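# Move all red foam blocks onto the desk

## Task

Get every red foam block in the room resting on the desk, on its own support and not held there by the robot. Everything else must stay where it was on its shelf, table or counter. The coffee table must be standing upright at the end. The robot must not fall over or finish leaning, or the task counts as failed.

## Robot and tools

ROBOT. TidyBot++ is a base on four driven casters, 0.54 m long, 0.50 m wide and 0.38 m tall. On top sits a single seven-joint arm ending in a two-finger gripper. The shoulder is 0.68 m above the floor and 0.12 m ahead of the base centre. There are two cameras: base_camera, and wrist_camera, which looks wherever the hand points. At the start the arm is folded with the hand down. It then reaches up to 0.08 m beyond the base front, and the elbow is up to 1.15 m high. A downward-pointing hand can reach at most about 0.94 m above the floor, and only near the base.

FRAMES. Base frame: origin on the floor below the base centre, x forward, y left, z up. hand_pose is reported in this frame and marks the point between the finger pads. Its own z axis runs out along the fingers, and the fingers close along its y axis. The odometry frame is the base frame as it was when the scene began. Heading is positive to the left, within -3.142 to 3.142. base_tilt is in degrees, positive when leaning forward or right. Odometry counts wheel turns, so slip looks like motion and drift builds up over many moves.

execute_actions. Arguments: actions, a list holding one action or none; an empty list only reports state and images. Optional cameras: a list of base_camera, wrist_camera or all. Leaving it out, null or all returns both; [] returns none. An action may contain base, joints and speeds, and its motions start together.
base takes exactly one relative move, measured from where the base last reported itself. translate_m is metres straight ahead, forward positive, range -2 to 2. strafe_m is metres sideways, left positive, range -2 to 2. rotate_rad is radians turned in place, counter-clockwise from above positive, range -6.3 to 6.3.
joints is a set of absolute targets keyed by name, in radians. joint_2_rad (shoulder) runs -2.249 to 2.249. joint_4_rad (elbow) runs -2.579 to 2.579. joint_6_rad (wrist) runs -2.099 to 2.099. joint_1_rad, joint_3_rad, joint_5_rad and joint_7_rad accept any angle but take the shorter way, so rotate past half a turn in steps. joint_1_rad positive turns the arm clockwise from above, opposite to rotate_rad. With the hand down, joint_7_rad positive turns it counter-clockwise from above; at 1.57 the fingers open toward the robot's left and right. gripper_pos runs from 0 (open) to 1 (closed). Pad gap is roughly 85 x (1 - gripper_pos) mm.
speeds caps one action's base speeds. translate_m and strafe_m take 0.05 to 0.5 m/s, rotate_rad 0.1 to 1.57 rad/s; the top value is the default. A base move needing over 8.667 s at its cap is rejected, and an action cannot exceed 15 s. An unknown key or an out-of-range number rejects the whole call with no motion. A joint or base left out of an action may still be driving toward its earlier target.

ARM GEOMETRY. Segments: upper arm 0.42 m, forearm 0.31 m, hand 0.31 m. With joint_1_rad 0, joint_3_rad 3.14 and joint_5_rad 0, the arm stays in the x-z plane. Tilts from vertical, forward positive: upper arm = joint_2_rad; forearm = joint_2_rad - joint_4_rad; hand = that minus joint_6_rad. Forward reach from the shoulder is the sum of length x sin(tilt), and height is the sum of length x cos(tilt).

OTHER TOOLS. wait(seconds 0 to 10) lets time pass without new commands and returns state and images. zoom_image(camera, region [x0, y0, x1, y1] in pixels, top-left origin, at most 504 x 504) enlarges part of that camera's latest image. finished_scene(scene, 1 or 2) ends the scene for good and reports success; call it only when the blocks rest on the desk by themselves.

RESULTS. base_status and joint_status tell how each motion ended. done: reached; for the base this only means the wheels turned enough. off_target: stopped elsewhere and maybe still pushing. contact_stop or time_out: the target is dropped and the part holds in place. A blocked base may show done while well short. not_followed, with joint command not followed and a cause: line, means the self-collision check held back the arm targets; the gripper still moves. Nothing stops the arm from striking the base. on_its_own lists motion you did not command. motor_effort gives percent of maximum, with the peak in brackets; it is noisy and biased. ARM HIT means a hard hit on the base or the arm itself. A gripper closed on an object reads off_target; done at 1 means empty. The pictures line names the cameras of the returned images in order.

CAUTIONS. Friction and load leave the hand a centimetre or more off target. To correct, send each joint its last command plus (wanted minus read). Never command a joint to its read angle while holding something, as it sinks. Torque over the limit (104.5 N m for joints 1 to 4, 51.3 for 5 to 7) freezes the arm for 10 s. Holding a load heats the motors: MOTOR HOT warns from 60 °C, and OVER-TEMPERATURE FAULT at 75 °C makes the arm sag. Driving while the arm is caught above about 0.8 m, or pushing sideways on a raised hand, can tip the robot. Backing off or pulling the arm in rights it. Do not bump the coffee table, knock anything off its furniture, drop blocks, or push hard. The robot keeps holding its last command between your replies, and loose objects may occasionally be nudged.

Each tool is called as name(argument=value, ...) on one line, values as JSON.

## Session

execute_actions(actions=[])

Scene clock: 0.00 s.
base_odometry: x=+0.000 y=+0.000 heading=+0.000 (m, m, rad; odometry frame)
base_tilt: forward=+0.3 right=-0.5 (deg)
base_status: not commanded
joint_positions: joint_1_rad=-0.025 joint_2_rad=-0.350 joint_3_rad=+3.146 joint_4_rad=-2.504 joint_5_rad=+0.041 joint_6_rad=-0.843 joint_7_rad=+1.558 gripper_pos=+0.000
joint_status: not commanded
motor_effort: joint_1_rad=+0 joint_2_rad=-1 joint_3_rad=+0 joint_4_rad=+11 joint_5_rad=+1 joint_6_rad=-1 joint_7_rad=+1 (%)
hand_pose: x=+0.2823 y=-0.0047 z=+0.5961 quat_wxyz=(+0.014, +0.997, +0.016, +0.073) (m; base frame)
pictures: base_camera, wrist_camera
Images, in order (width x height): base_camera 644x364, wrist_camera 644x476.

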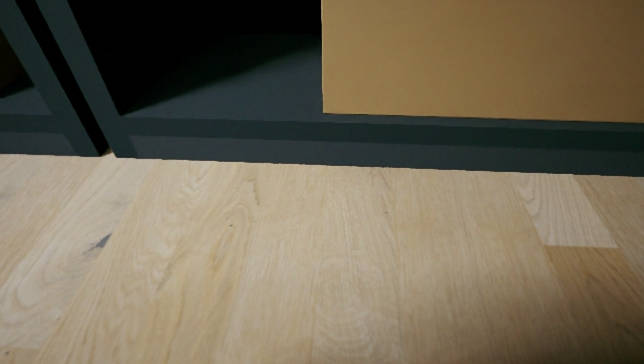

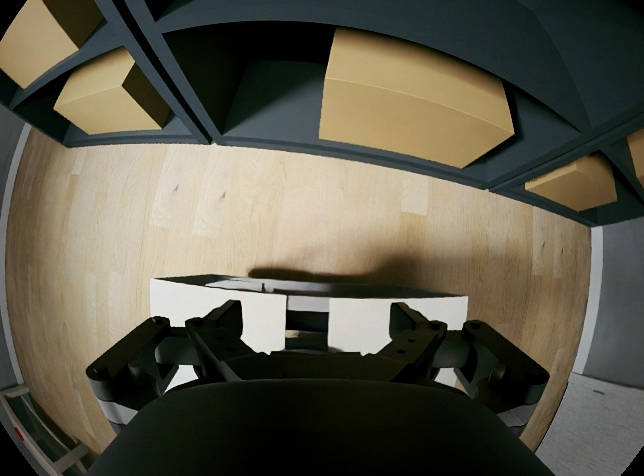

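zoom_image(camera="wrist_camera", region=[0, 356, 120, 476])

Region (0, 356, 120, 476) of wrist_camera's 644x476 image, scaled by 4.200.

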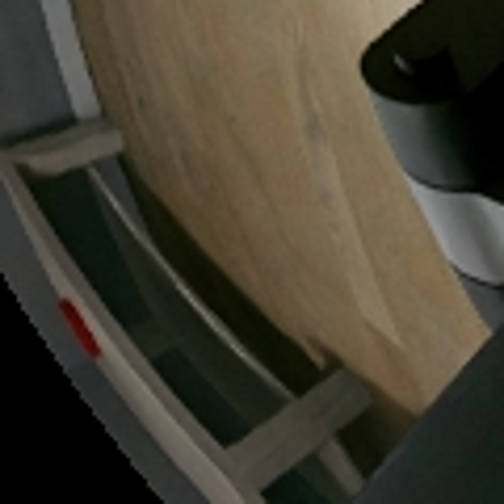

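execute_actions(actions=[{"base": {"strafe_m": 1.6}, "joints": {"joint_1_rad": -3.0, "joint_2_rad": 0.3, "joint_3_rad": 3.14, "joint_4_rad": -1.0, "joint_5_rad": -0.02, "joint_6_rad": -1.0, "joint_7_rad": 1.57}}])

Scene clock: 8.90 s.
base_odometry: x=+0.001 y=+1.600 heading=+0.000 (m, m, rad; odometry frame)
base_tilt: forward=+0.2 right=-0.5 (deg)
base_status: done
joint_positions: joint_1_rad=-2.988 joint_2_rad=+0.280 joint_3_rad=+3.145 joint_4_rad=-1.017 joint_5_rad=+0.000 joint_6_rad=-0.975 joint_7_rad=+1.558 gripper_pos=+0.000
joint_status: all done
motor_effort: joint_1_rad=+0(2) joint_2_rad=-31(32) joint_3_rad=+0(2) joint_4_rad=+19(20) joint_5_rad=+0(0) joint_6_rad=+6(6) joint_7_rad=+0(1) (%)
hand_pose: x=-0.5298 y=+0.1014 z=+0.9708 quat_wxyz=(-0.420, +0.077, +0.904, +0.031) (m; base frame)
pictures: base_camera, wrist_camera
Images, in order (width x height): base_camera 644x364, wrist_camera 644x476.

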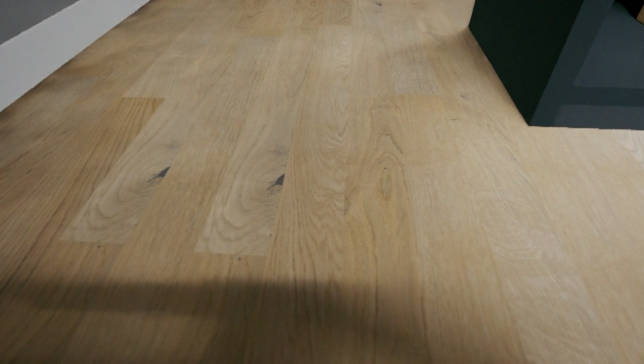

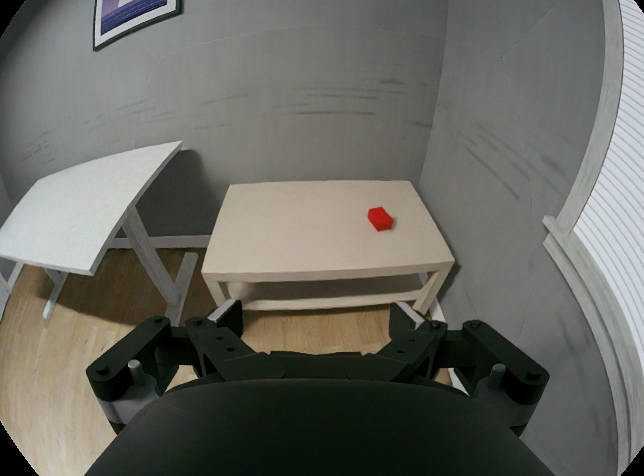

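execute_actions(actions=[])

Scene clock: 10.53 s.
base_odometry: x=+0.001 y=+1.600 heading=+0.000 (m, m, rad; odometry frame)
base_tilt: forward=+0.2 right=-0.5 (deg)
base_status: done
joint_positions: joint_1_rad=-2.988 joint_2_rad=+0.280 joint_3_rad=+3.145 joint_4_rad=-1.017 joint_5_rad=+0.000 joint_6_rad=-0.975 joint_7_rad=+1.558 gripper_pos=+0.000
joint_status: all done
motor_effort: joint_1_rad=+0(2) joint_2_rad=-31(32) joint_3_rad=+0(2) joint_4_rad=+19(20) joint_5_rad=+1(0) joint_6_rad=+5(6) joint_7_rad=+0(1) (%)
hand_pose: x=-0.5298 y=+0.1014 z=+0.9708 quat_wxyz=(-0.420, +0.077, +0.904, +0.031) (m; base frame)
pictures: base_camera, wrist_camera
Images, in order (width x height): base_camera 644x364, wrist_camera 644x476.

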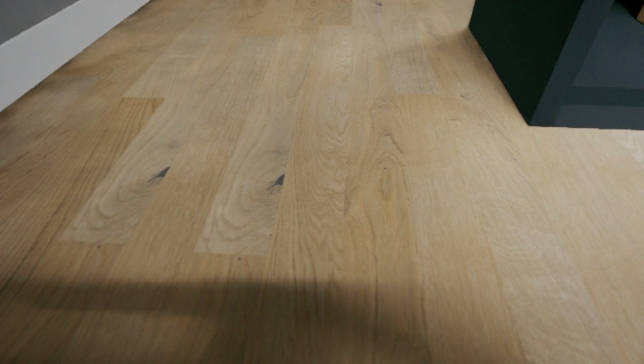

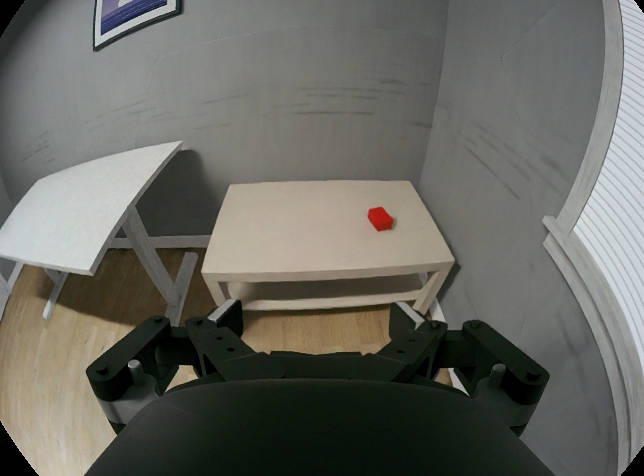

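zoom_image(camera="wrist_camera", region=[340, 185, 420, 245])

Region (340, 185, 420, 245) of wrist_camera's 644x476 image, scaled by 6.300; it fills the top 378 rows of this view, and the rest is white.

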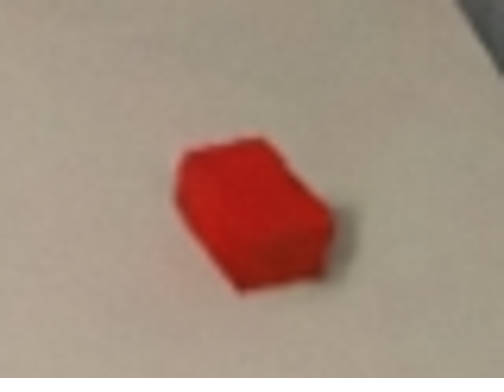

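execute_actions(actions=[{"base": {"strafe_m": 0.27}, "joints": {"joint_1_rad": -2.85, "joint_2_rad": 0.88, "joint_4_rad": -0.765, "joint_6_rad": -1.36, "joint_7_rad": 2.04}}], cameras=["base_camera"])

execute_actions(actions=[{"base": {"translate_m": -0.64}}], cameras=["wrist_camera"])

Scene clock: 19.17 s.
base_odometry: x=+0.001 y=+1.870 heading=-0.001 (m, m, rad; odometry frame)
base_tilt: forward=+0.2 right=-0.5 (deg)
base_status: done
joint_positions: joint_1_rad=-2.849 joint_2_rad=+0.883 joint_3_rad=+3.144 joint_4_rad=-0.781 joint_5_rad=-0.003 joint_6_rad=-1.337 joint_7_rad=+2.008 gripper_pos=+0.000
joint_status: all done
motor_effort: joint_1_rad=+0(4) joint_2_rad=-47(52) joint_3_rad=+0(3) joint_4_rad=+16(20) joint_5_rad=+1(0) joint_6_rad=+0(7) joint_7_rad=+0(0) (%)
hand_pose: x=-0.5342 y=+0.1955 z=+0.6117 quat_wxyz=(-0.066, -0.071, +0.995, +0.025) (m; base frame)
pictures: base_camera
Images, in order (width x height): base_camera 644x364.

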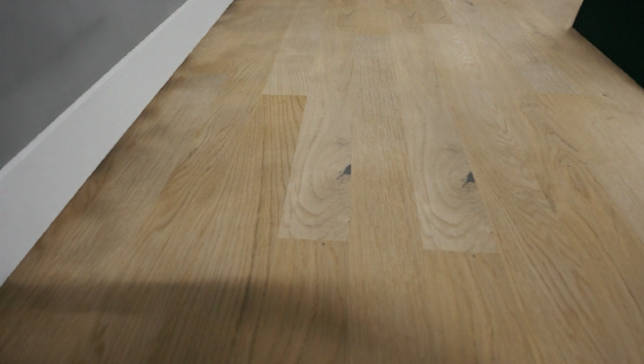

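Scene clock: 21.83 s.
base_odometry: x=-0.639 y=+1.871 heading=-0.001 (m, m, rad; odometry frame)
base_tilt: forward=+0.2 right=-0.5 (deg)
base_status: done
joint_positions: joint_1_rad=-2.849 joint_2_rad=+0.883 joint_3_rad=+3.144 joint_4_rad=-0.779 joint_5_rad=-0.003 joint_6_rad=-1.341 joint_7_rad=+2.008 gripper_pos=+0.000
joint_status: not commanded
motor_effort: joint_1_rad=+0(2) joint_2_rad=-47(50) joint_3_rad=-1(1) joint_4_rad=+16(17) joint_5_rad=+0(0) joint_6_rad=+0(1) joint_7_rad=+1(0) (%)
hand_pose: x=-0.5336 y=+0.1953 z=+0.6121 quat_wxyz=(-0.065, -0.071, +0.995, +0.024) (m; base frame)
pictures: wrist_camera
Images, in order (width x height): wrist_camera 644x476.

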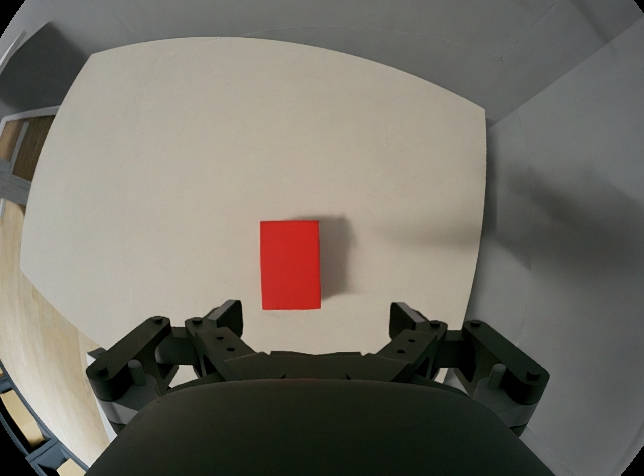

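zoom_image(camera="wrist_camera", region=[230, 200, 370, 330])

Region (230, 200, 370, 330) of wrist_camera's 644x476 image, scaled by 3.600; it fills the top 468 rows of this view, and the rest is white.

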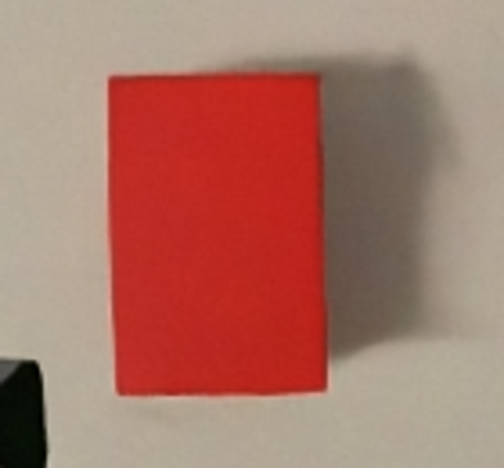

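execute_actions(actions=[{"joints": {"joint_1_rad": -2.903, "joint_2_rad": 0.988, "joint_4_rad": -0.845, "joint_6_rad": -1.145}}], cameras=["wrist_camera"])

Scene clock: 25.73 s.
base_odometry: x=-0.639 y=+1.871 heading=-0.001 (m, m, rad; odometry frame)
base_tilt: forward=+0.2 right=-0.5 (deg)
base_status: not commanded
joint_positions: joint_1_rad=-2.897 joint_2_rad=+0.990 joint_3_rad=+3.144 joint_4_rad=-0.837 joint_5_rad=-0.003 joint_6_rad=-1.162 joint_7_rad=+2.008 gripper_pos=+0.000
joint_status: all done
motor_effort: joint_1_rad=+0(2) joint_2_rad=-51(54) joint_3_rad=-1(2) joint_4_rad=+16(18) joint_5_rad=+1(1) joint_6_rad=+0(1) joint_7_rad=+0(1) (%)
hand_pose: x=-0.5634 y=+0.1694 z=+0.5251 quat_wxyz=(-0.072, -0.095, +0.993, +0.025) (m; base frame)
pictures: wrist_camera
Images, in order (width x height): wrist_camera 644x476.

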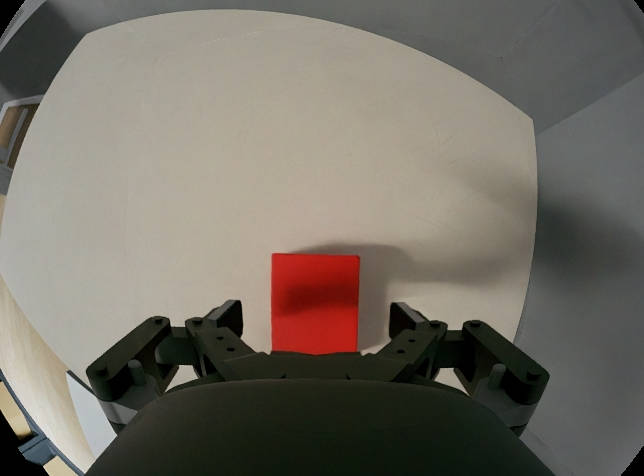

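execute_actions(actions=[{"joints": {"joint_2_rad": 1.032, "joint_4_rad": -0.904, "joint_6_rad": -1.044}}], cameras=["wrist_camera"])

Scene clock: 27.13 s.
base_odometry: x=-0.639 y=+1.871 heading=-0.001 (m, m, rad; odometry frame)
base_tilt: forward=+0.2 right=-0.5 (deg)
base_status: not commanded
joint_positions: joint_1_rad=-2.897 joint_2_rad=+1.023 joint_3_rad=+3.144 joint_4_rad=-0.890 joint_5_rad=-0.003 joint_6_rad=-1.064 joint_7_rad=+2.008 gripper_pos=+0.000
joint_status: all done
motor_effort: joint_1_rad=+0(0) joint_2_rad=-50(53) joint_3_rad=-1(0) joint_4_rad=+16(17) joint_5_rad=+0(0) joint_6_rad=+0(0) joint_7_rad=+0(1) (%)
hand_pose: x=-0.5664 y=+0.1702 z=+0.4884 quat_wxyz=(-0.078, -0.095, +0.992, +0.027) (m; base frame)
pictures: wrist_camera
Images, in order (width x height): wrist_camera 644x476.

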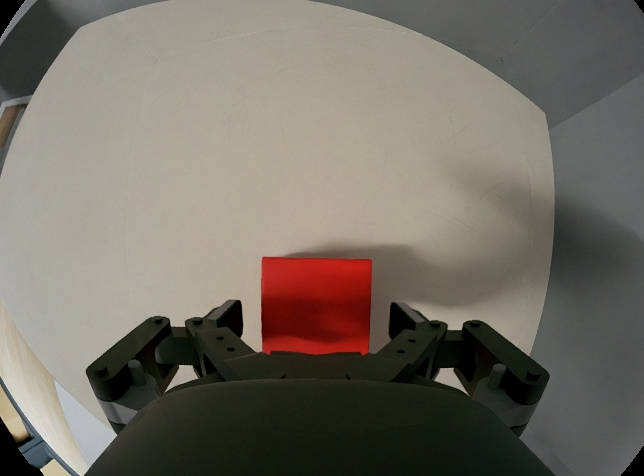

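execute_actions(actions=[{"joints": {"joint_2_rad": 1.047}}], cameras=[])

execute_actions(actions=[{"joints": {"gripper_pos": 0.6}}], cameras=["wrist_camera"])

Scene clock: 28.30 s.
base_odometry: x=-0.639 y=+1.871 heading=-0.001 (m, m, rad; odometry frame)
base_tilt: forward=+0.2 right=-0.5 (deg)
base_status: not commanded
joint_positions: joint_1_rad=-2.897 joint_2_rad=+1.029 joint_3_rad=+3.144 joint_4_rad=-0.891 joint_5_rad=-0.003 joint_6_rad=-1.064 joint_7_rad=+2.008 gripper_pos=+0.000
joint_status: all done
motor_effort: joint_1_rad=+0(0) joint_2_rad=-50(52) joint_3_rad=-1(0) joint_4_rad=+16(16) joint_5_rad=+1(0) joint_6_rad=+0(1) joint_7_rad=+0(1) (%)
hand_pose: x=-0.5651 y=+0.1699 z=+0.4837 quat_wxyz=(-0.074, -0.095, +0.992, +0.026) (m; base frame)
pictures: none
No camera images: the call's "cameras" was empty. Leave "cameras" out to get every camera's image.

Scene clock: 29.17 s.
base_odometry: x=-0.639 y=+1.871 heading=-0.001 (m, m, rad; odometry frame)
base_tilt: forward=+0.2 right=-0.5 (deg)
base_status: not commanded
joint_positions: joint_1_rad=-2.897 joint_2_rad=+1.027 joint_3_rad=+3.144 joint_4_rad=-0.891 joint_5_rad=-0.003 joint_6_rad=-1.064 joint_7_rad=+2.008 gripper_pos=+0.397
joint_status: gripper_pos off_target (ended at +0.397, target +0.600)
motor_effort: joint_1_rad=+0(1) joint_2_rad=-44(51) joint_3_rad=+0(1) joint_4_rad=+13(16) joint_5_rad=+1(0) joint_6_rad=-1(2) joint_7_rad=+0(1) (%)
hand_pose: x=-0.5656 y=+0.1700 z=+0.4852 quat_wxyz=(-0.076, -0.095, +0.992, +0.026) (m; base frame)
pictures: wrist_camera
Images, in order (width x height): wrist_camera 644x476.

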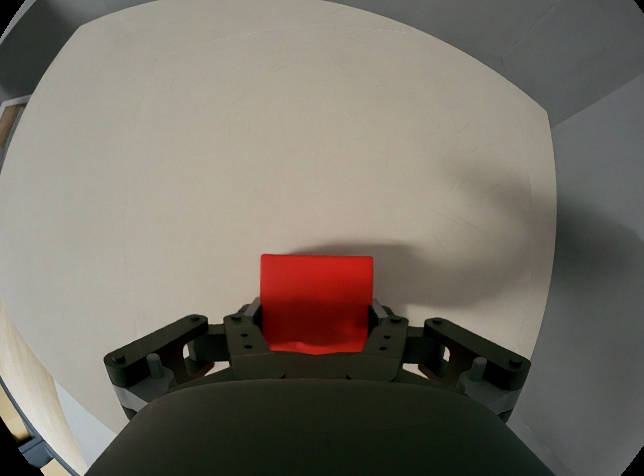

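execute_actions(actions=[{"base": {"strafe_m": -0.42}, "joints": {"joint_1_rad": 2.35, "joint_2_rad": 0.715, "joint_4_rad": -0.432, "joint_6_rad": -1.74}}])

Scene clock: 34.27 s.
base_odometry: x=-0.639 y=+1.452 heading=-0.002 (m, m, rad; odometry frame)
base_tilt: forward=+0.2 right=-0.4 (deg)
base_status: done
joint_positions: joint_1_rad=-3.682 joint_2_rad=+0.866 joint_3_rad=+3.261 joint_4_rad=-0.535 joint_5_rad=+0.155 joint_6_rad=-1.709 joint_7_rad=+2.013 gripper_pos=+0.404
joint_status: joint_1_rad off_target (ended at -3.682, target -3.933); joint_2_rad off_target (ended at +0.866, target +0.715); joint_4_rad off_target (ended at -0.535, target -0.432); the others done
motor_effort: joint_1_rad=-44(43) joint_2_rad=-77(78) joint_3_rad=-22(22) joint_4_rad=+30(35) joint_5_rad=-27(30) joint_6_rad=-2(11) joint_7_rad=-1(1) (%)
hand_pose: x=-0.4737 y=-0.2466 z=+0.7053 quat_wxyz=(-0.019, -0.424, +0.897, +0.122) (m; base frame)
pictures: base_camera, wrist_camera
Images, in order (width x height): base_camera 644x364, wrist_camera 644x476.

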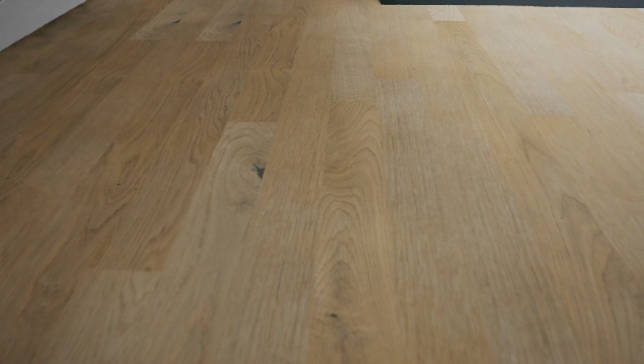

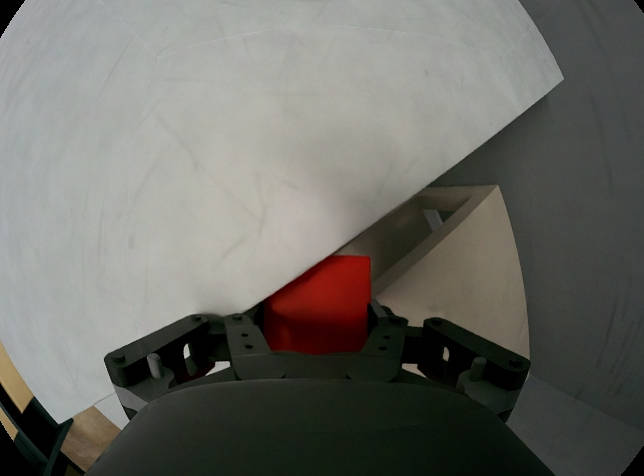

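execute_actions(actions=[{"joints": {"joint_1_rad": -3.42, "joint_2_rad": 0.88, "joint_4_rad": -0.54}}], cameras=["wrist_camera"])

Scene clock: 36.37 s.
base_odometry: x=-0.639 y=+1.451 heading=-0.002 (m, m, rad; odometry frame)
base_tilt: forward=+0.2 right=-0.4 (deg)
base_status: not commanded
joint_positions: joint_1_rad=-3.421 joint_2_rad=+0.873 joint_3_rad=+3.140 joint_4_rad=-0.534 joint_5_rad=-0.005 joint_6_rad=-1.716 joint_7_rad=+2.013 gripper_pos=+0.404
joint_status: all done
motor_effort: joint_1_rad=+0(44) joint_2_rad=-47(78) joint_3_rad=-1(22) joint_4_rad=+16(30) joint_5_rad=+1(27) joint_6_rad=-1(4) joint_7_rad=+1(1) (%)
hand_pose: x=-0.4935 y=-0.1796 z=+0.6925 quat_wxyz=(-0.010, -0.354, +0.935, -0.003) (m; base frame)
pictures: wrist_camera
Images, in order (width x height): wrist_camera 644x476.

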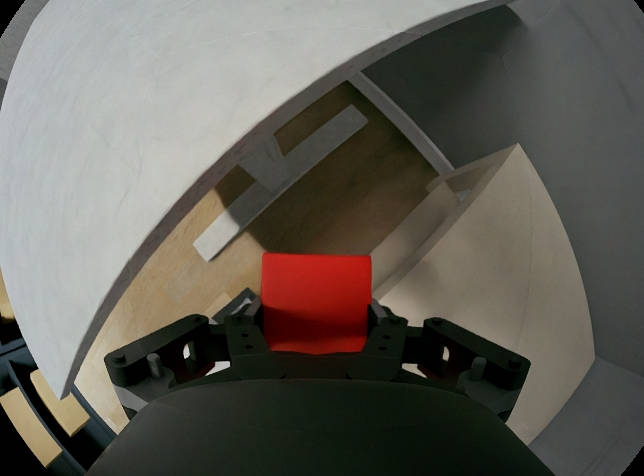

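execute_actions(actions=[{"joints": {"joint_2_rad": 0.69, "joint_4_rad": -0.432}}], cameras=[])

execute_actions(actions=[{"joints": {"joint_1_rad": -3.94}}], cameras=["wrist_camera"])

Scene clock: 38.53 s.
base_odometry: x=-0.639 y=+1.451 heading=-0.002 (m, m, rad; odometry frame)
base_tilt: forward=+0.2 right=-0.5 (deg)
base_status: not commanded
joint_positions: joint_1_rad=-3.421 joint_2_rad=+0.685 joint_3_rad=+3.140 joint_4_rad=-0.438 joint_5_rad=-0.005 joint_6_rad=-1.717 joint_7_rad=+2.013 gripper_pos=+0.404
joint_status: all done
motor_effort: joint_1_rad=+0(0) joint_2_rad=-42(53) joint_3_rad=-1(1) joint_4_rad=+16(18) joint_5_rad=+0(1) joint_6_rad=+2(2) joint_7_rad=+1(0) (%)
hand_pose: x=-0.4972 y=-0.1807 z=+0.8467 quat_wxyz=(-0.150, -0.350, +0.924, +0.009) (m; base frame)
pictures: none
No camera images: the call's "cameras" was empty. Leave "cameras" out to get every camera's image.

Scene clock: 40.27 s.
base_odometry: x=-0.639 y=+1.451 heading=-0.002 (m, m, rad; odometry frame)
base_tilt: forward=+0.2 right=-0.4 (deg)
base_status: not commanded
joint_positions: joint_1_rad=-3.936 joint_2_rad=+0.685 joint_3_rad=+3.140 joint_4_rad=-0.438 joint_5_rad=-0.005 joint_6_rad=-1.717 joint_7_rad=+2.013 gripper_pos=+0.404
joint_status: all done
motor_effort: joint_1_rad=+0(4) joint_2_rad=-42(43) joint_3_rad=-1(1) joint_4_rad=+16(15) joint_5_rad=+1(0) joint_6_rad=+2(2) joint_7_rad=+0(1) (%)
hand_pose: x=-0.3284 y=-0.4606 z=+0.8467 quat_wxyz=(-0.148, -0.574, +0.805, -0.030) (m; base frame)
pictures: wrist_camera
Images, in order (width x height): wrist_camera 644x476.

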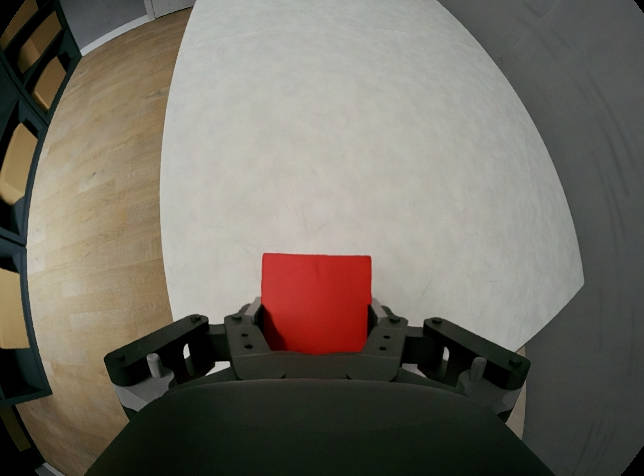

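execute_actions(actions=[{"base": {"translate_m": -0.06}, "joints": {"joint_2_rad": 0.812}}], cameras=["wrist_camera"])

Scene clock: 42.40 s.
base_odometry: x=-0.699 y=+1.451 heading=-0.001 (m, m, rad; odometry frame)
base_tilt: forward=+0.2 right=-0.5 (deg)
base_status: done
joint_positions: joint_1_rad=-3.935 joint_2_rad=+0.812 joint_3_rad=+3.140 joint_4_rad=-0.436 joint_5_rad=-0.006 joint_6_rad=-1.721 joint_7_rad=+2.013 gripper_pos=+0.404
joint_status: all done
motor_effort: joint_1_rad=+0(4) joint_2_rad=-45(52) joint_3_rad=-1(3) joint_4_rad=+16(18) joint_5_rad=+0(2) joint_6_rad=+0(2) joint_7_rad=+0(1) (%)
hand_pose: x=-0.3393 y=-0.4707 z=+0.7644 quat_wxyz=(-0.084, -0.578, +0.811, -0.018) (m; base frame)
pictures: wrist_camera
Images, in order (width x height): wrist_camera 644x476.

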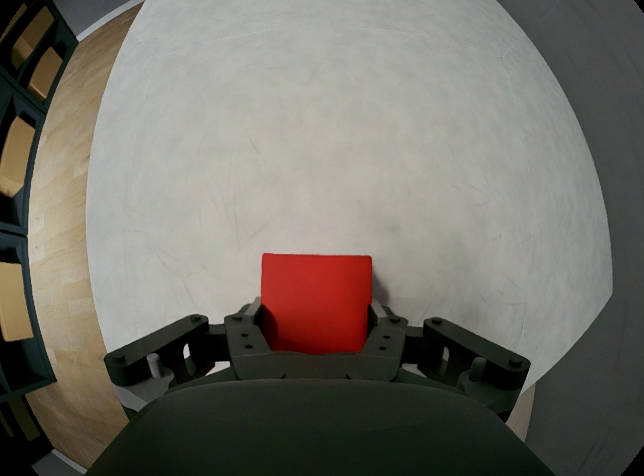

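execute_actions(actions=[{"joints": {"joint_2_rad": 0.832}}], cameras=[])

execute_actions(actions=[{"joints": {"gripper_pos": 0.0}}], cameras=["wrist_camera"])

Scene clock: 43.43 s.
base_odometry: x=-0.699 y=+1.451 heading=-0.001 (m, m, rad; odometry frame)
base_tilt: forward=+0.2 right=-0.4 (deg)
base_status: not commanded
joint_positions: joint_1_rad=-3.935 joint_2_rad=+0.819 joint_3_rad=+3.140 joint_4_rad=-0.436 joint_5_rad=-0.006 joint_6_rad=-1.721 joint_7_rad=+2.013 gripper_pos=+0.404
joint_status: all done
motor_effort: joint_1_rad=+0(0) joint_2_rad=-46(47) joint_3_rad=-1(0) joint_4_rad=+16(17) joint_5_rad=+1(1) joint_6_rad=+0(0) joint_7_rad=+0(0) (%)
hand_pose: x=-0.3397 y=-0.4711 z=+0.7597 quat_wxyz=(-0.081, -0.578, +0.812, -0.018) (m; base frame)
pictures: none
No camera images: the call's "cameras" was empty. Leave "cameras" out to get every camera's image.

Scene clock: 44.30 s.
base_odometry: x=-0.699 y=+1.451 heading=-0.001 (m, m, rad; odometry frame)
base_tilt: forward=+0.2 right=-0.4 (deg)
base_status: not commanded
joint_positions: joint_1_rad=-3.935 joint_2_rad=+0.819 joint_3_rad=+3.140 joint_4_rad=-0.436 joint_5_rad=-0.006 joint_6_rad=-1.721 joint_7_rad=+2.013 gripper_pos=+0.000
joint_status: all done
motor_effort: joint_1_rad=+0(0) joint_2_rad=-45(46) joint_3_rad=-1(1) joint_4_rad=+15(16) joint_5_rad=+1(0) joint_6_rad=+0(0) joint_7_rad=+0(0) (%)
hand_pose: x=-0.3397 y=-0.4711 z=+0.7597 quat_wxyz=(-0.081, -0.578, +0.812, -0.018) (m; base frame)
pictures: wrist_camera
Images, in order (width x height): wrist_camera 644x476.

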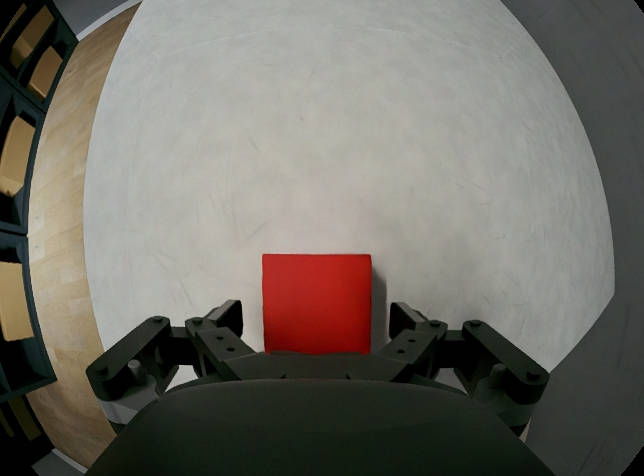

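execute_actions(actions=[{"base": {"strafe_m": 0.21}, "joints": {"joint_2_rad": 0.5}}], cameras=["wrist_camera"])

execute_actions(actions=[{"base": {"translate_m": 0.35}, "joints": {"joint_1_rad": 0.75, "joint_2_rad": -0.4, "joint_4_rad": -2.1, "joint_6_rad": -0.1, "joint_7_rad": 1.55}}])

Scene clock: 48.80 s.
base_odometry: x=-0.699 y=+1.661 heading=-0.001 (m, m, rad; odometry frame)
base_tilt: forward=+0.2 right=-0.5 (deg)
base_status: done
joint_positions: joint_1_rad=-3.935 joint_2_rad=+0.491 joint_3_rad=+3.140 joint_4_rad=-0.432 joint_5_rad=-0.006 joint_6_rad=-1.721 joint_7_rad=+2.013 gripper_pos=+0.000
joint_status: all done
motor_effort: joint_1_rad=+0(4) joint_2_rad=-35(51) joint_3_rad=+0(1) joint_4_rad=+15(17) joint_5_rad=+0(0) joint_6_rad=+2(4) joint_7_rad=+1(1) (%)
hand_pose: x=-0.2976 y=-0.4285 z=+0.9692 quat_wxyz=(-0.242, -0.563, +0.789, -0.046) (m; base frame)
pictures: wrist_camera
Images, in order (width x height): wrist_camera 644x476.

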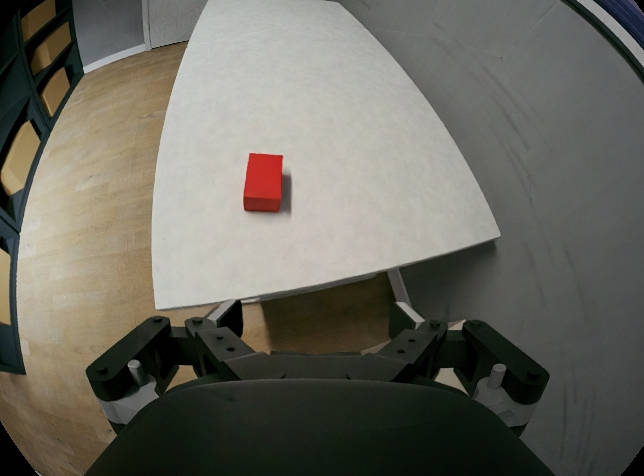

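Scene clock: 51.67 s.
base_odometry: x=-0.349 y=+1.661 heading=-0.001 (m, m, rad; odometry frame)
base_tilt: forward=+0.3 right=-0.5 (deg)
base_status: done
joint_positions: joint_1_rad=-5.520 joint_2_rad=-0.381 joint_3_rad=+3.134 joint_4_rad=-2.086 joint_5_rad=-0.006 joint_6_rad=-0.123 joint_7_rad=+1.584 gripper_pos=+0.000
joint_status: all done
motor_effort: joint_1_rad=+0(3) joint_2_rad=-8(37) joint_3_rad=+1(3) joint_4_rad=+20(21) joint_5_rad=+0(0) joint_6_rad=+7(8) joint_7_rad=+0(0) (%)
hand_pose: x=+0.4521 y=-0.3113 z=+0.9508 quat_wxyz=(-0.228, -0.738, +0.289, -0.566) (m; base frame)
pictures: base_camera, wrist_camera
Images, in order (width x height): base_camera 644x364, wrist_camera 644x476.

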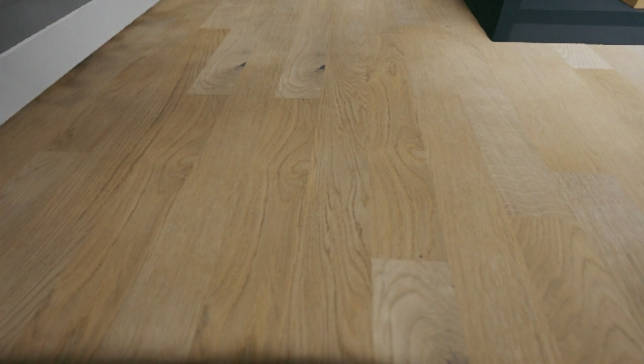

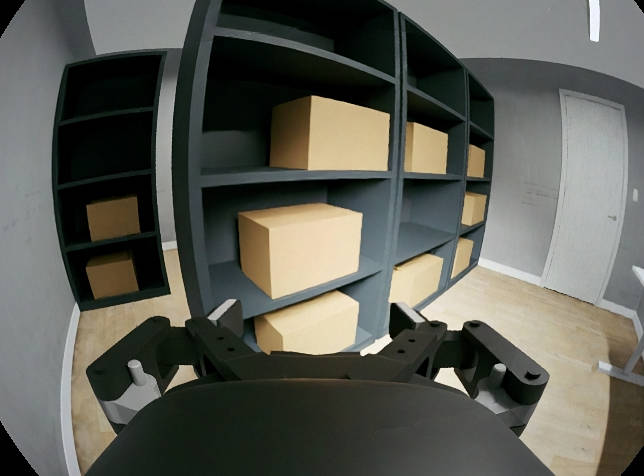

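zoom_image(camera="wrist_camera", region=[380, 40, 644, 320])

zoom_image(camera="wrist_camera", region=[40, 30, 240, 320])

Region (380, 40, 644, 320) of wrist_camera's 644x476 image, scaled by 1.800; it fills the left 475 columns of this view, and the rest is white.

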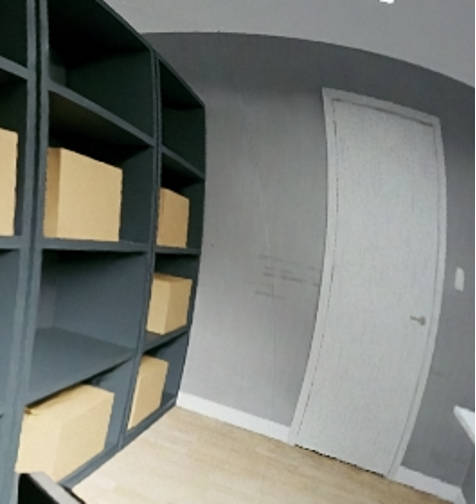

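Region (40, 30, 240, 320) of wrist_camera's 644x476 image, scaled by 1.738; it fills the left 348 columns of this view, and the rest is white.

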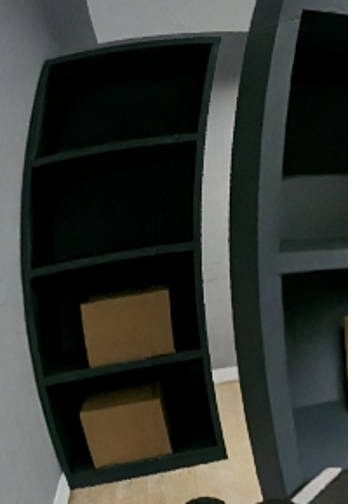

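execute_actions(actions=[{"base": {"translate_m": 1.98}, "joints": {"joint_1_rad": 0.8, "joint_2_rad": -0.8, "joint_4_rad": -2.4, "joint_6_rad": -0.2}}])

Scene clock: 58.80 s.
base_odometry: x=+1.631 y=+1.661 heading=+0.000 (m, m, rad; odometry frame)
base_tilt: forward=+0.3 right=-0.5 (deg)
base_status: done
joint_positions: joint_1_rad=-5.498 joint_2_rad=-0.785 joint_3_rad=+3.135 joint_4_rad=-2.386 joint_5_rad=-0.006 joint_6_rad=-0.178 joint_7_rad=+1.584 gripper_pos=+0.000
joint_status: all done
motor_effort: joint_1_rad=+0(1) joint_2_rad=+5(8) joint_3_rad=+0(1) joint_4_rad=+20(22) joint_5_rad=+0(1) joint_6_rad=+7(8) joint_7_rad=+1(0) (%)
hand_pose: x=+0.3493 y=-0.2243 z=+0.9053 quat_wxyz=(-0.243, -0.720, +0.291, -0.581) (m; base frame)
pictures: base_camera, wrist_camera
Images, in order (width x height): base_camera 644x364, wrist_camera 644x476.

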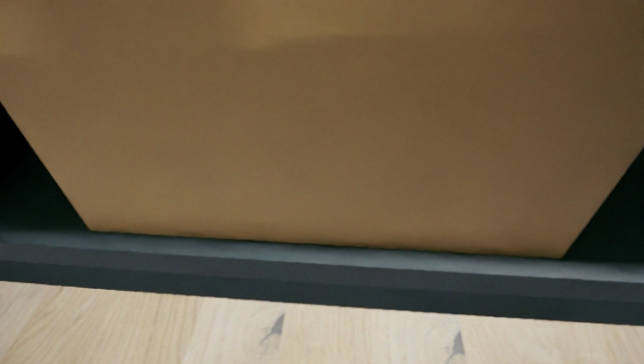

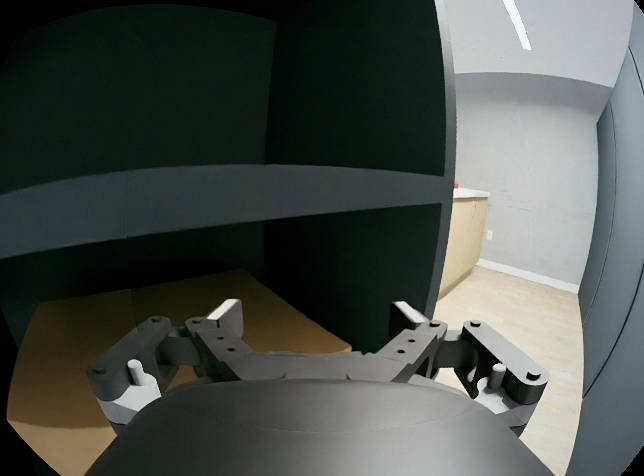

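zoom_image(camera="wrist_camera", region=[430, 150, 610, 320])

Region (430, 150, 610, 320) of wrist_camera's 644x476 image, scaled by 2.800.

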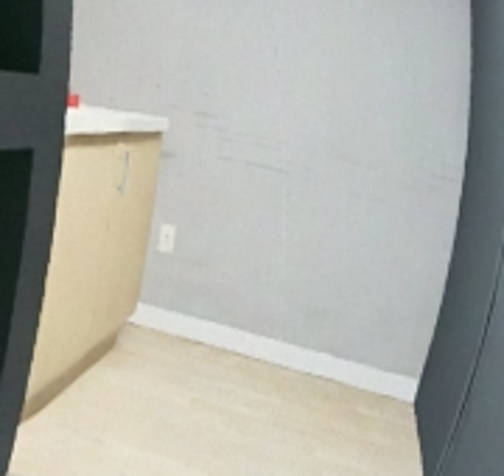

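execute_actions(actions=[{"base": {"strafe_m": -2.0}, "joints": {"joint_1_rad": 1.0, "joint_2_rad": -0.55, "joint_4_rad": -1.5, "joint_6_rad": -1.2}}])

Scene clock: 81.43 s.
base_odometry: x=+1.632 y=-0.339 heading=+0.000 (m, m, rad; odometry frame)
base_tilt: forward=+0.2 right=-0.5 (deg)
base_status: done
joint_positions: joint_1_rad=-5.299 joint_2_rad=-0.560 joint_3_rad=+3.136 joint_4_rad=-1.514 joint_5_rad=-0.006 joint_6_rad=-1.178 joint_7_rad=+1.584 gripper_pos=+0.000
joint_status: all done
motor_effort: joint_1_rad=+0(0) joint_2_rad=+2(7) joint_3_rad=+1(1) joint_4_rad=+17(21) joint_5_rad=+1(1) joint_6_rad=+6(7) joint_7_rad=+0(1) (%)
hand_pose: x=+0.2876 y=-0.2437 z=+1.0547 quat_wxyz=(-0.229, -0.775, +0.406, -0.426) (m; base frame)
pictures: base_camera, wrist_camera
Images, in order (width x height): base_camera 644x364, wrist_camera 644x476.

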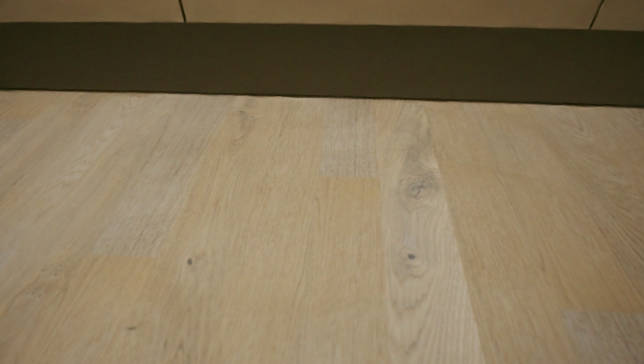

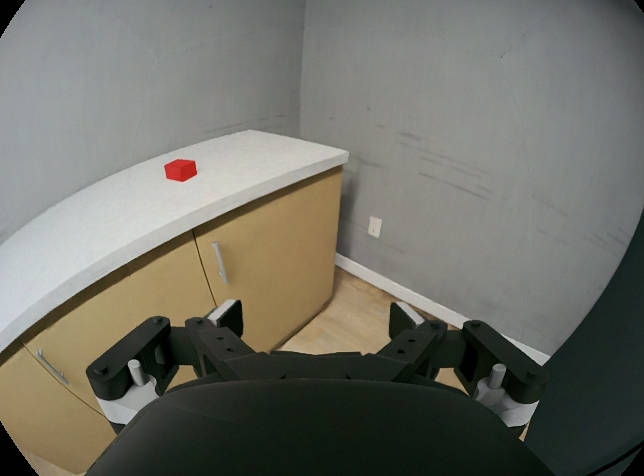

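zoom_image(camera="wrist_camera", region=[140, 135, 230, 205])

Region (140, 135, 230, 205) of wrist_camera's 644x476 image, scaled by 5.600.

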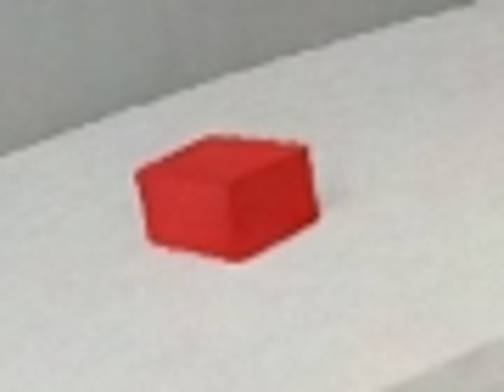

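execute_actions(actions=[{"base": {"strafe_m": -0.53}, "joints": {"joint_1_rad": -0.01, "joint_2_rad": 0.325, "joint_4_rad": -0.465, "joint_6_rad": -1.96, "joint_7_rad": 1.81}}])

Scene clock: 87.47 s.
base_odometry: x=+1.632 y=-0.869 heading=+0.000 (m, m, rad; odometry frame)
base_tilt: forward=+0.3 right=-0.5 (deg)
base_status: done
joint_positions: joint_1_rad=-6.278 joint_2_rad=+0.310 joint_3_rad=+3.137 joint_4_rad=-0.482 joint_5_rad=-0.006 joint_6_rad=-1.937 joint_7_rad=+1.776 gripper_pos=+0.000
joint_status: all done
motor_effort: joint_1_rad=+0(1) joint_2_rad=-26(27) joint_3_rad=+0(2) joint_4_rad=+13(17) joint_5_rad=+0(0) joint_6_rad=+3(6) joint_7_rad=+0(0) (%)
hand_pose: x=+0.5961 y=+0.0021 z=+1.0181 quat_wxyz=(-0.018, -0.973, -0.101, -0.204) (m; base frame)
pictures: base_camera, wrist_camera
Images, in order (width x height): base_camera 644x364, wrist_camera 644x476.

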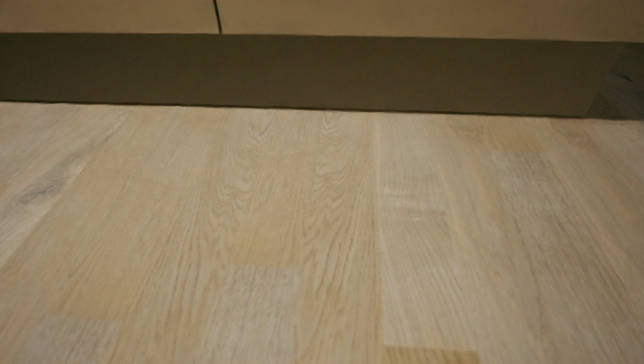

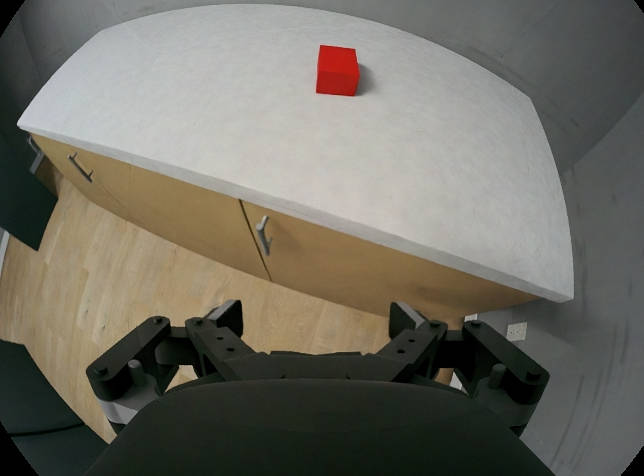

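zoom_image(camera="wrist_camera", region=[290, 30, 390, 110])

Region (290, 30, 390, 110) of wrist_camera's 644x476 image, scaled by 5.040; it fills the top 403 rows of this view, and the rest is white.

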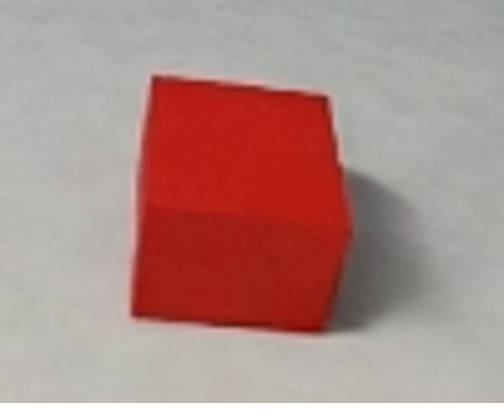

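execute_actions(actions=[{"base": {"translate_m": 0.37}, "joints": {"joint_1_rad": -0.083, "joint_7_rad": 1.67}}])

Scene clock: 92.27 s.
base_odometry: x=+2.002 y=-0.870 heading=+0.000 (m, m, rad; odometry frame)
base_tilt: forward=+0.3 right=-0.5 (deg)
base_status: done
joint_positions: joint_1_rad=-6.359 joint_2_rad=+0.326 joint_3_rad=+3.137 joint_4_rad=-0.479 joint_5_rad=-0.006 joint_6_rad=-1.939 joint_7_rad=+1.698 gripper_pos=+0.000
joint_status: all done
motor_effort: joint_1_rad=+0(2) joint_2_rad=-27(31) joint_3_rad=+0(1) joint_4_rad=+13(14) joint_5_rad=+0(0) joint_6_rad=+2(3) joint_7_rad=+1(1) (%)
hand_pose: x=+0.5991 y=+0.0412 z=+1.0111 quat_wxyz=(-0.002, -0.975, -0.103, -0.197) (m; base frame)
pictures: base_camera, wrist_camera
Images, in order (width x height): base_camera 644x364, wrist_camera 644x476.

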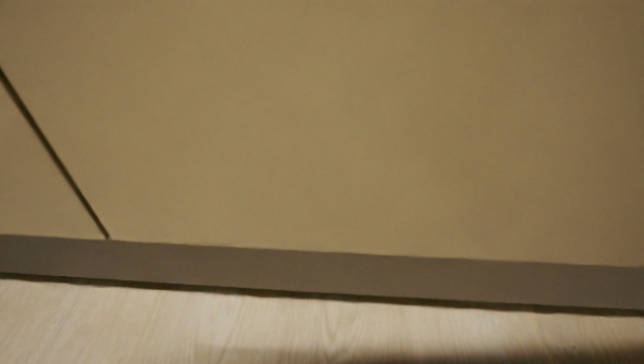

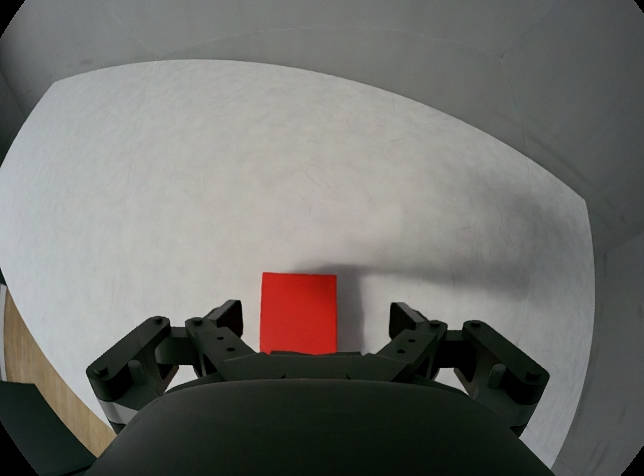

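zoom_image(camera="wrist_camera", region=[230, 250, 400, 370])

Region (230, 250, 400, 370) of wrist_camera's 644x476 image, scaled by 2.965; it fills the top 356 rows of this view, and the rest is white.

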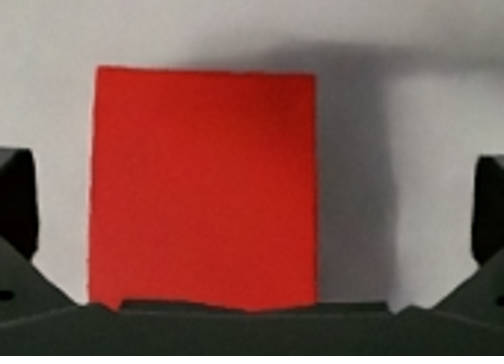

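execute_actions(actions=[{"joints": {"joint_1_rad": -0.112, "joint_2_rad": 0.345, "joint_4_rad": -0.55, "joint_7_rad": 1.632}}], cameras=["wrist_camera"])

Scene clock: 95.93 s.
base_odometry: x=+2.002 y=-0.870 heading=+0.000 (m, m, rad; odometry frame)
base_tilt: forward=+0.3 right=-0.5 (deg)
base_status: not commanded
joint_positions: joint_1_rad=-6.382 joint_2_rad=+0.334 joint_3_rad=+3.137 joint_4_rad=-0.539 joint_5_rad=-0.006 joint_6_rad=-1.939 joint_7_rad=+1.665 gripper_pos=+0.000
joint_status: all done
motor_effort: joint_1_rad=+0(1) joint_2_rad=-28(30) joint_3_rad=+0(0) joint_4_rad=+13(14) joint_5_rad=+0(1) joint_6_rad=+1(3) joint_7_rad=+0(0) (%)
hand_pose: x=+0.5955 y=+0.0519 z=+0.9870 quat_wxyz=(+0.004, -0.982, -0.098, -0.164) (m; base frame)
pictures: wrist_camera
Images, in order (width x height): wrist_camera 644x476.

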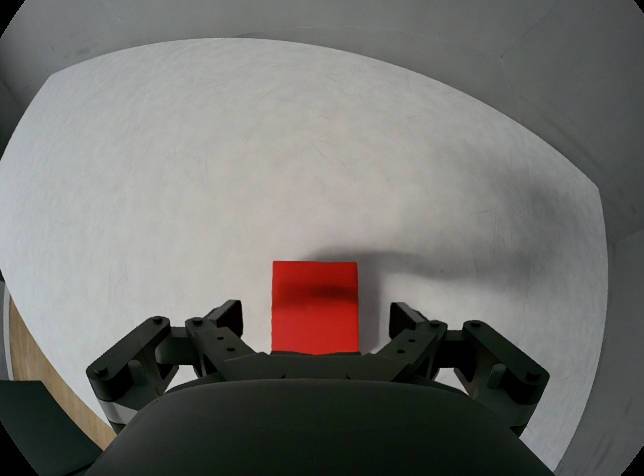

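execute_actions(actions=[{"joints": {"joint_2_rad": 0.376, "joint_4_rad": -0.646}}], cameras=["wrist_camera"])

Scene clock: 97.40 s.
base_odometry: x=+2.002 y=-0.870 heading=+0.000 (m, m, rad; odometry frame)
base_tilt: forward=+0.3 right=-0.5 (deg)
base_status: not commanded
joint_positions: joint_1_rad=-6.382 joint_2_rad=+0.365 joint_3_rad=+3.137 joint_4_rad=-0.633 joint_5_rad=-0.006 joint_6_rad=-1.939 joint_7_rad=+1.665 gripper_pos=+0.000
joint_status: all done
motor_effort: joint_1_rad=+0(0) joint_2_rad=-30(31) joint_3_rad=+0(0) joint_4_rad=+14(15) joint_5_rad=+0(0) joint_6_rad=+1(2) joint_7_rad=+0(0) (%)
hand_pose: x=+0.5937 y=+0.0517 z=+0.9402 quat_wxyz=(+0.004, -0.990, -0.099, -0.102) (m; base frame)
pictures: wrist_camera
Images, in order (width x height): wrist_camera 644x476.

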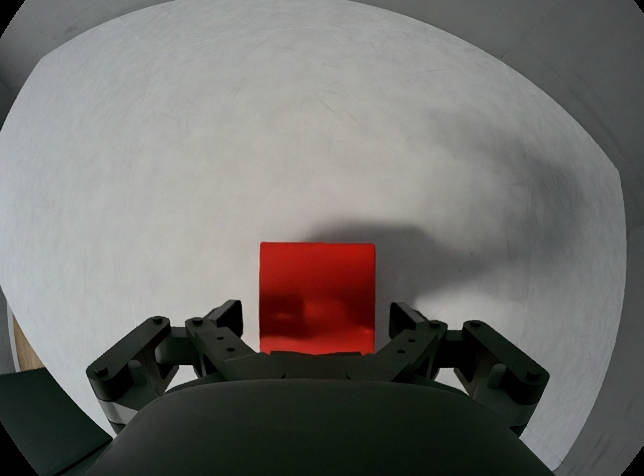

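execute_actions(actions=[{"joints": {"gripper_pos": 0.6}}], cameras=["wrist_camera"])

Scene clock: 98.57 s.
base_odometry: x=+2.002 y=-0.870 heading=+0.000 (m, m, rad; odometry frame)
base_tilt: forward=+0.3 right=-0.5 (deg)
base_status: not commanded
joint_positions: joint_1_rad=-6.382 joint_2_rad=+0.362 joint_3_rad=+3.137 joint_4_rad=-0.634 joint_5_rad=-0.006 joint_6_rad=-1.939 joint_7_rad=+1.665 gripper_pos=+0.405
joint_status: gripper_pos off_target (ended at +0.405, target +0.600)
motor_effort: joint_1_rad=+0(0) joint_2_rad=-24(30) joint_3_rad=+0(1) joint_4_rad=+10(14) joint_5_rad=+1(1) joint_6_rad=-1(1) joint_7_rad=+0(0) (%)
hand_pose: x=+0.5928 y=+0.0516 z=+0.9415 quat_wxyz=(+0.004, -0.990, -0.099, -0.103) (m; base frame)
pictures: wrist_camera
Images, in order (width x height): wrist_camera 644x476.

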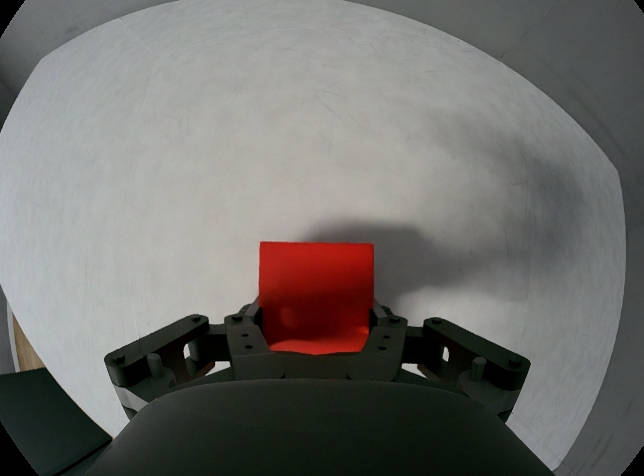

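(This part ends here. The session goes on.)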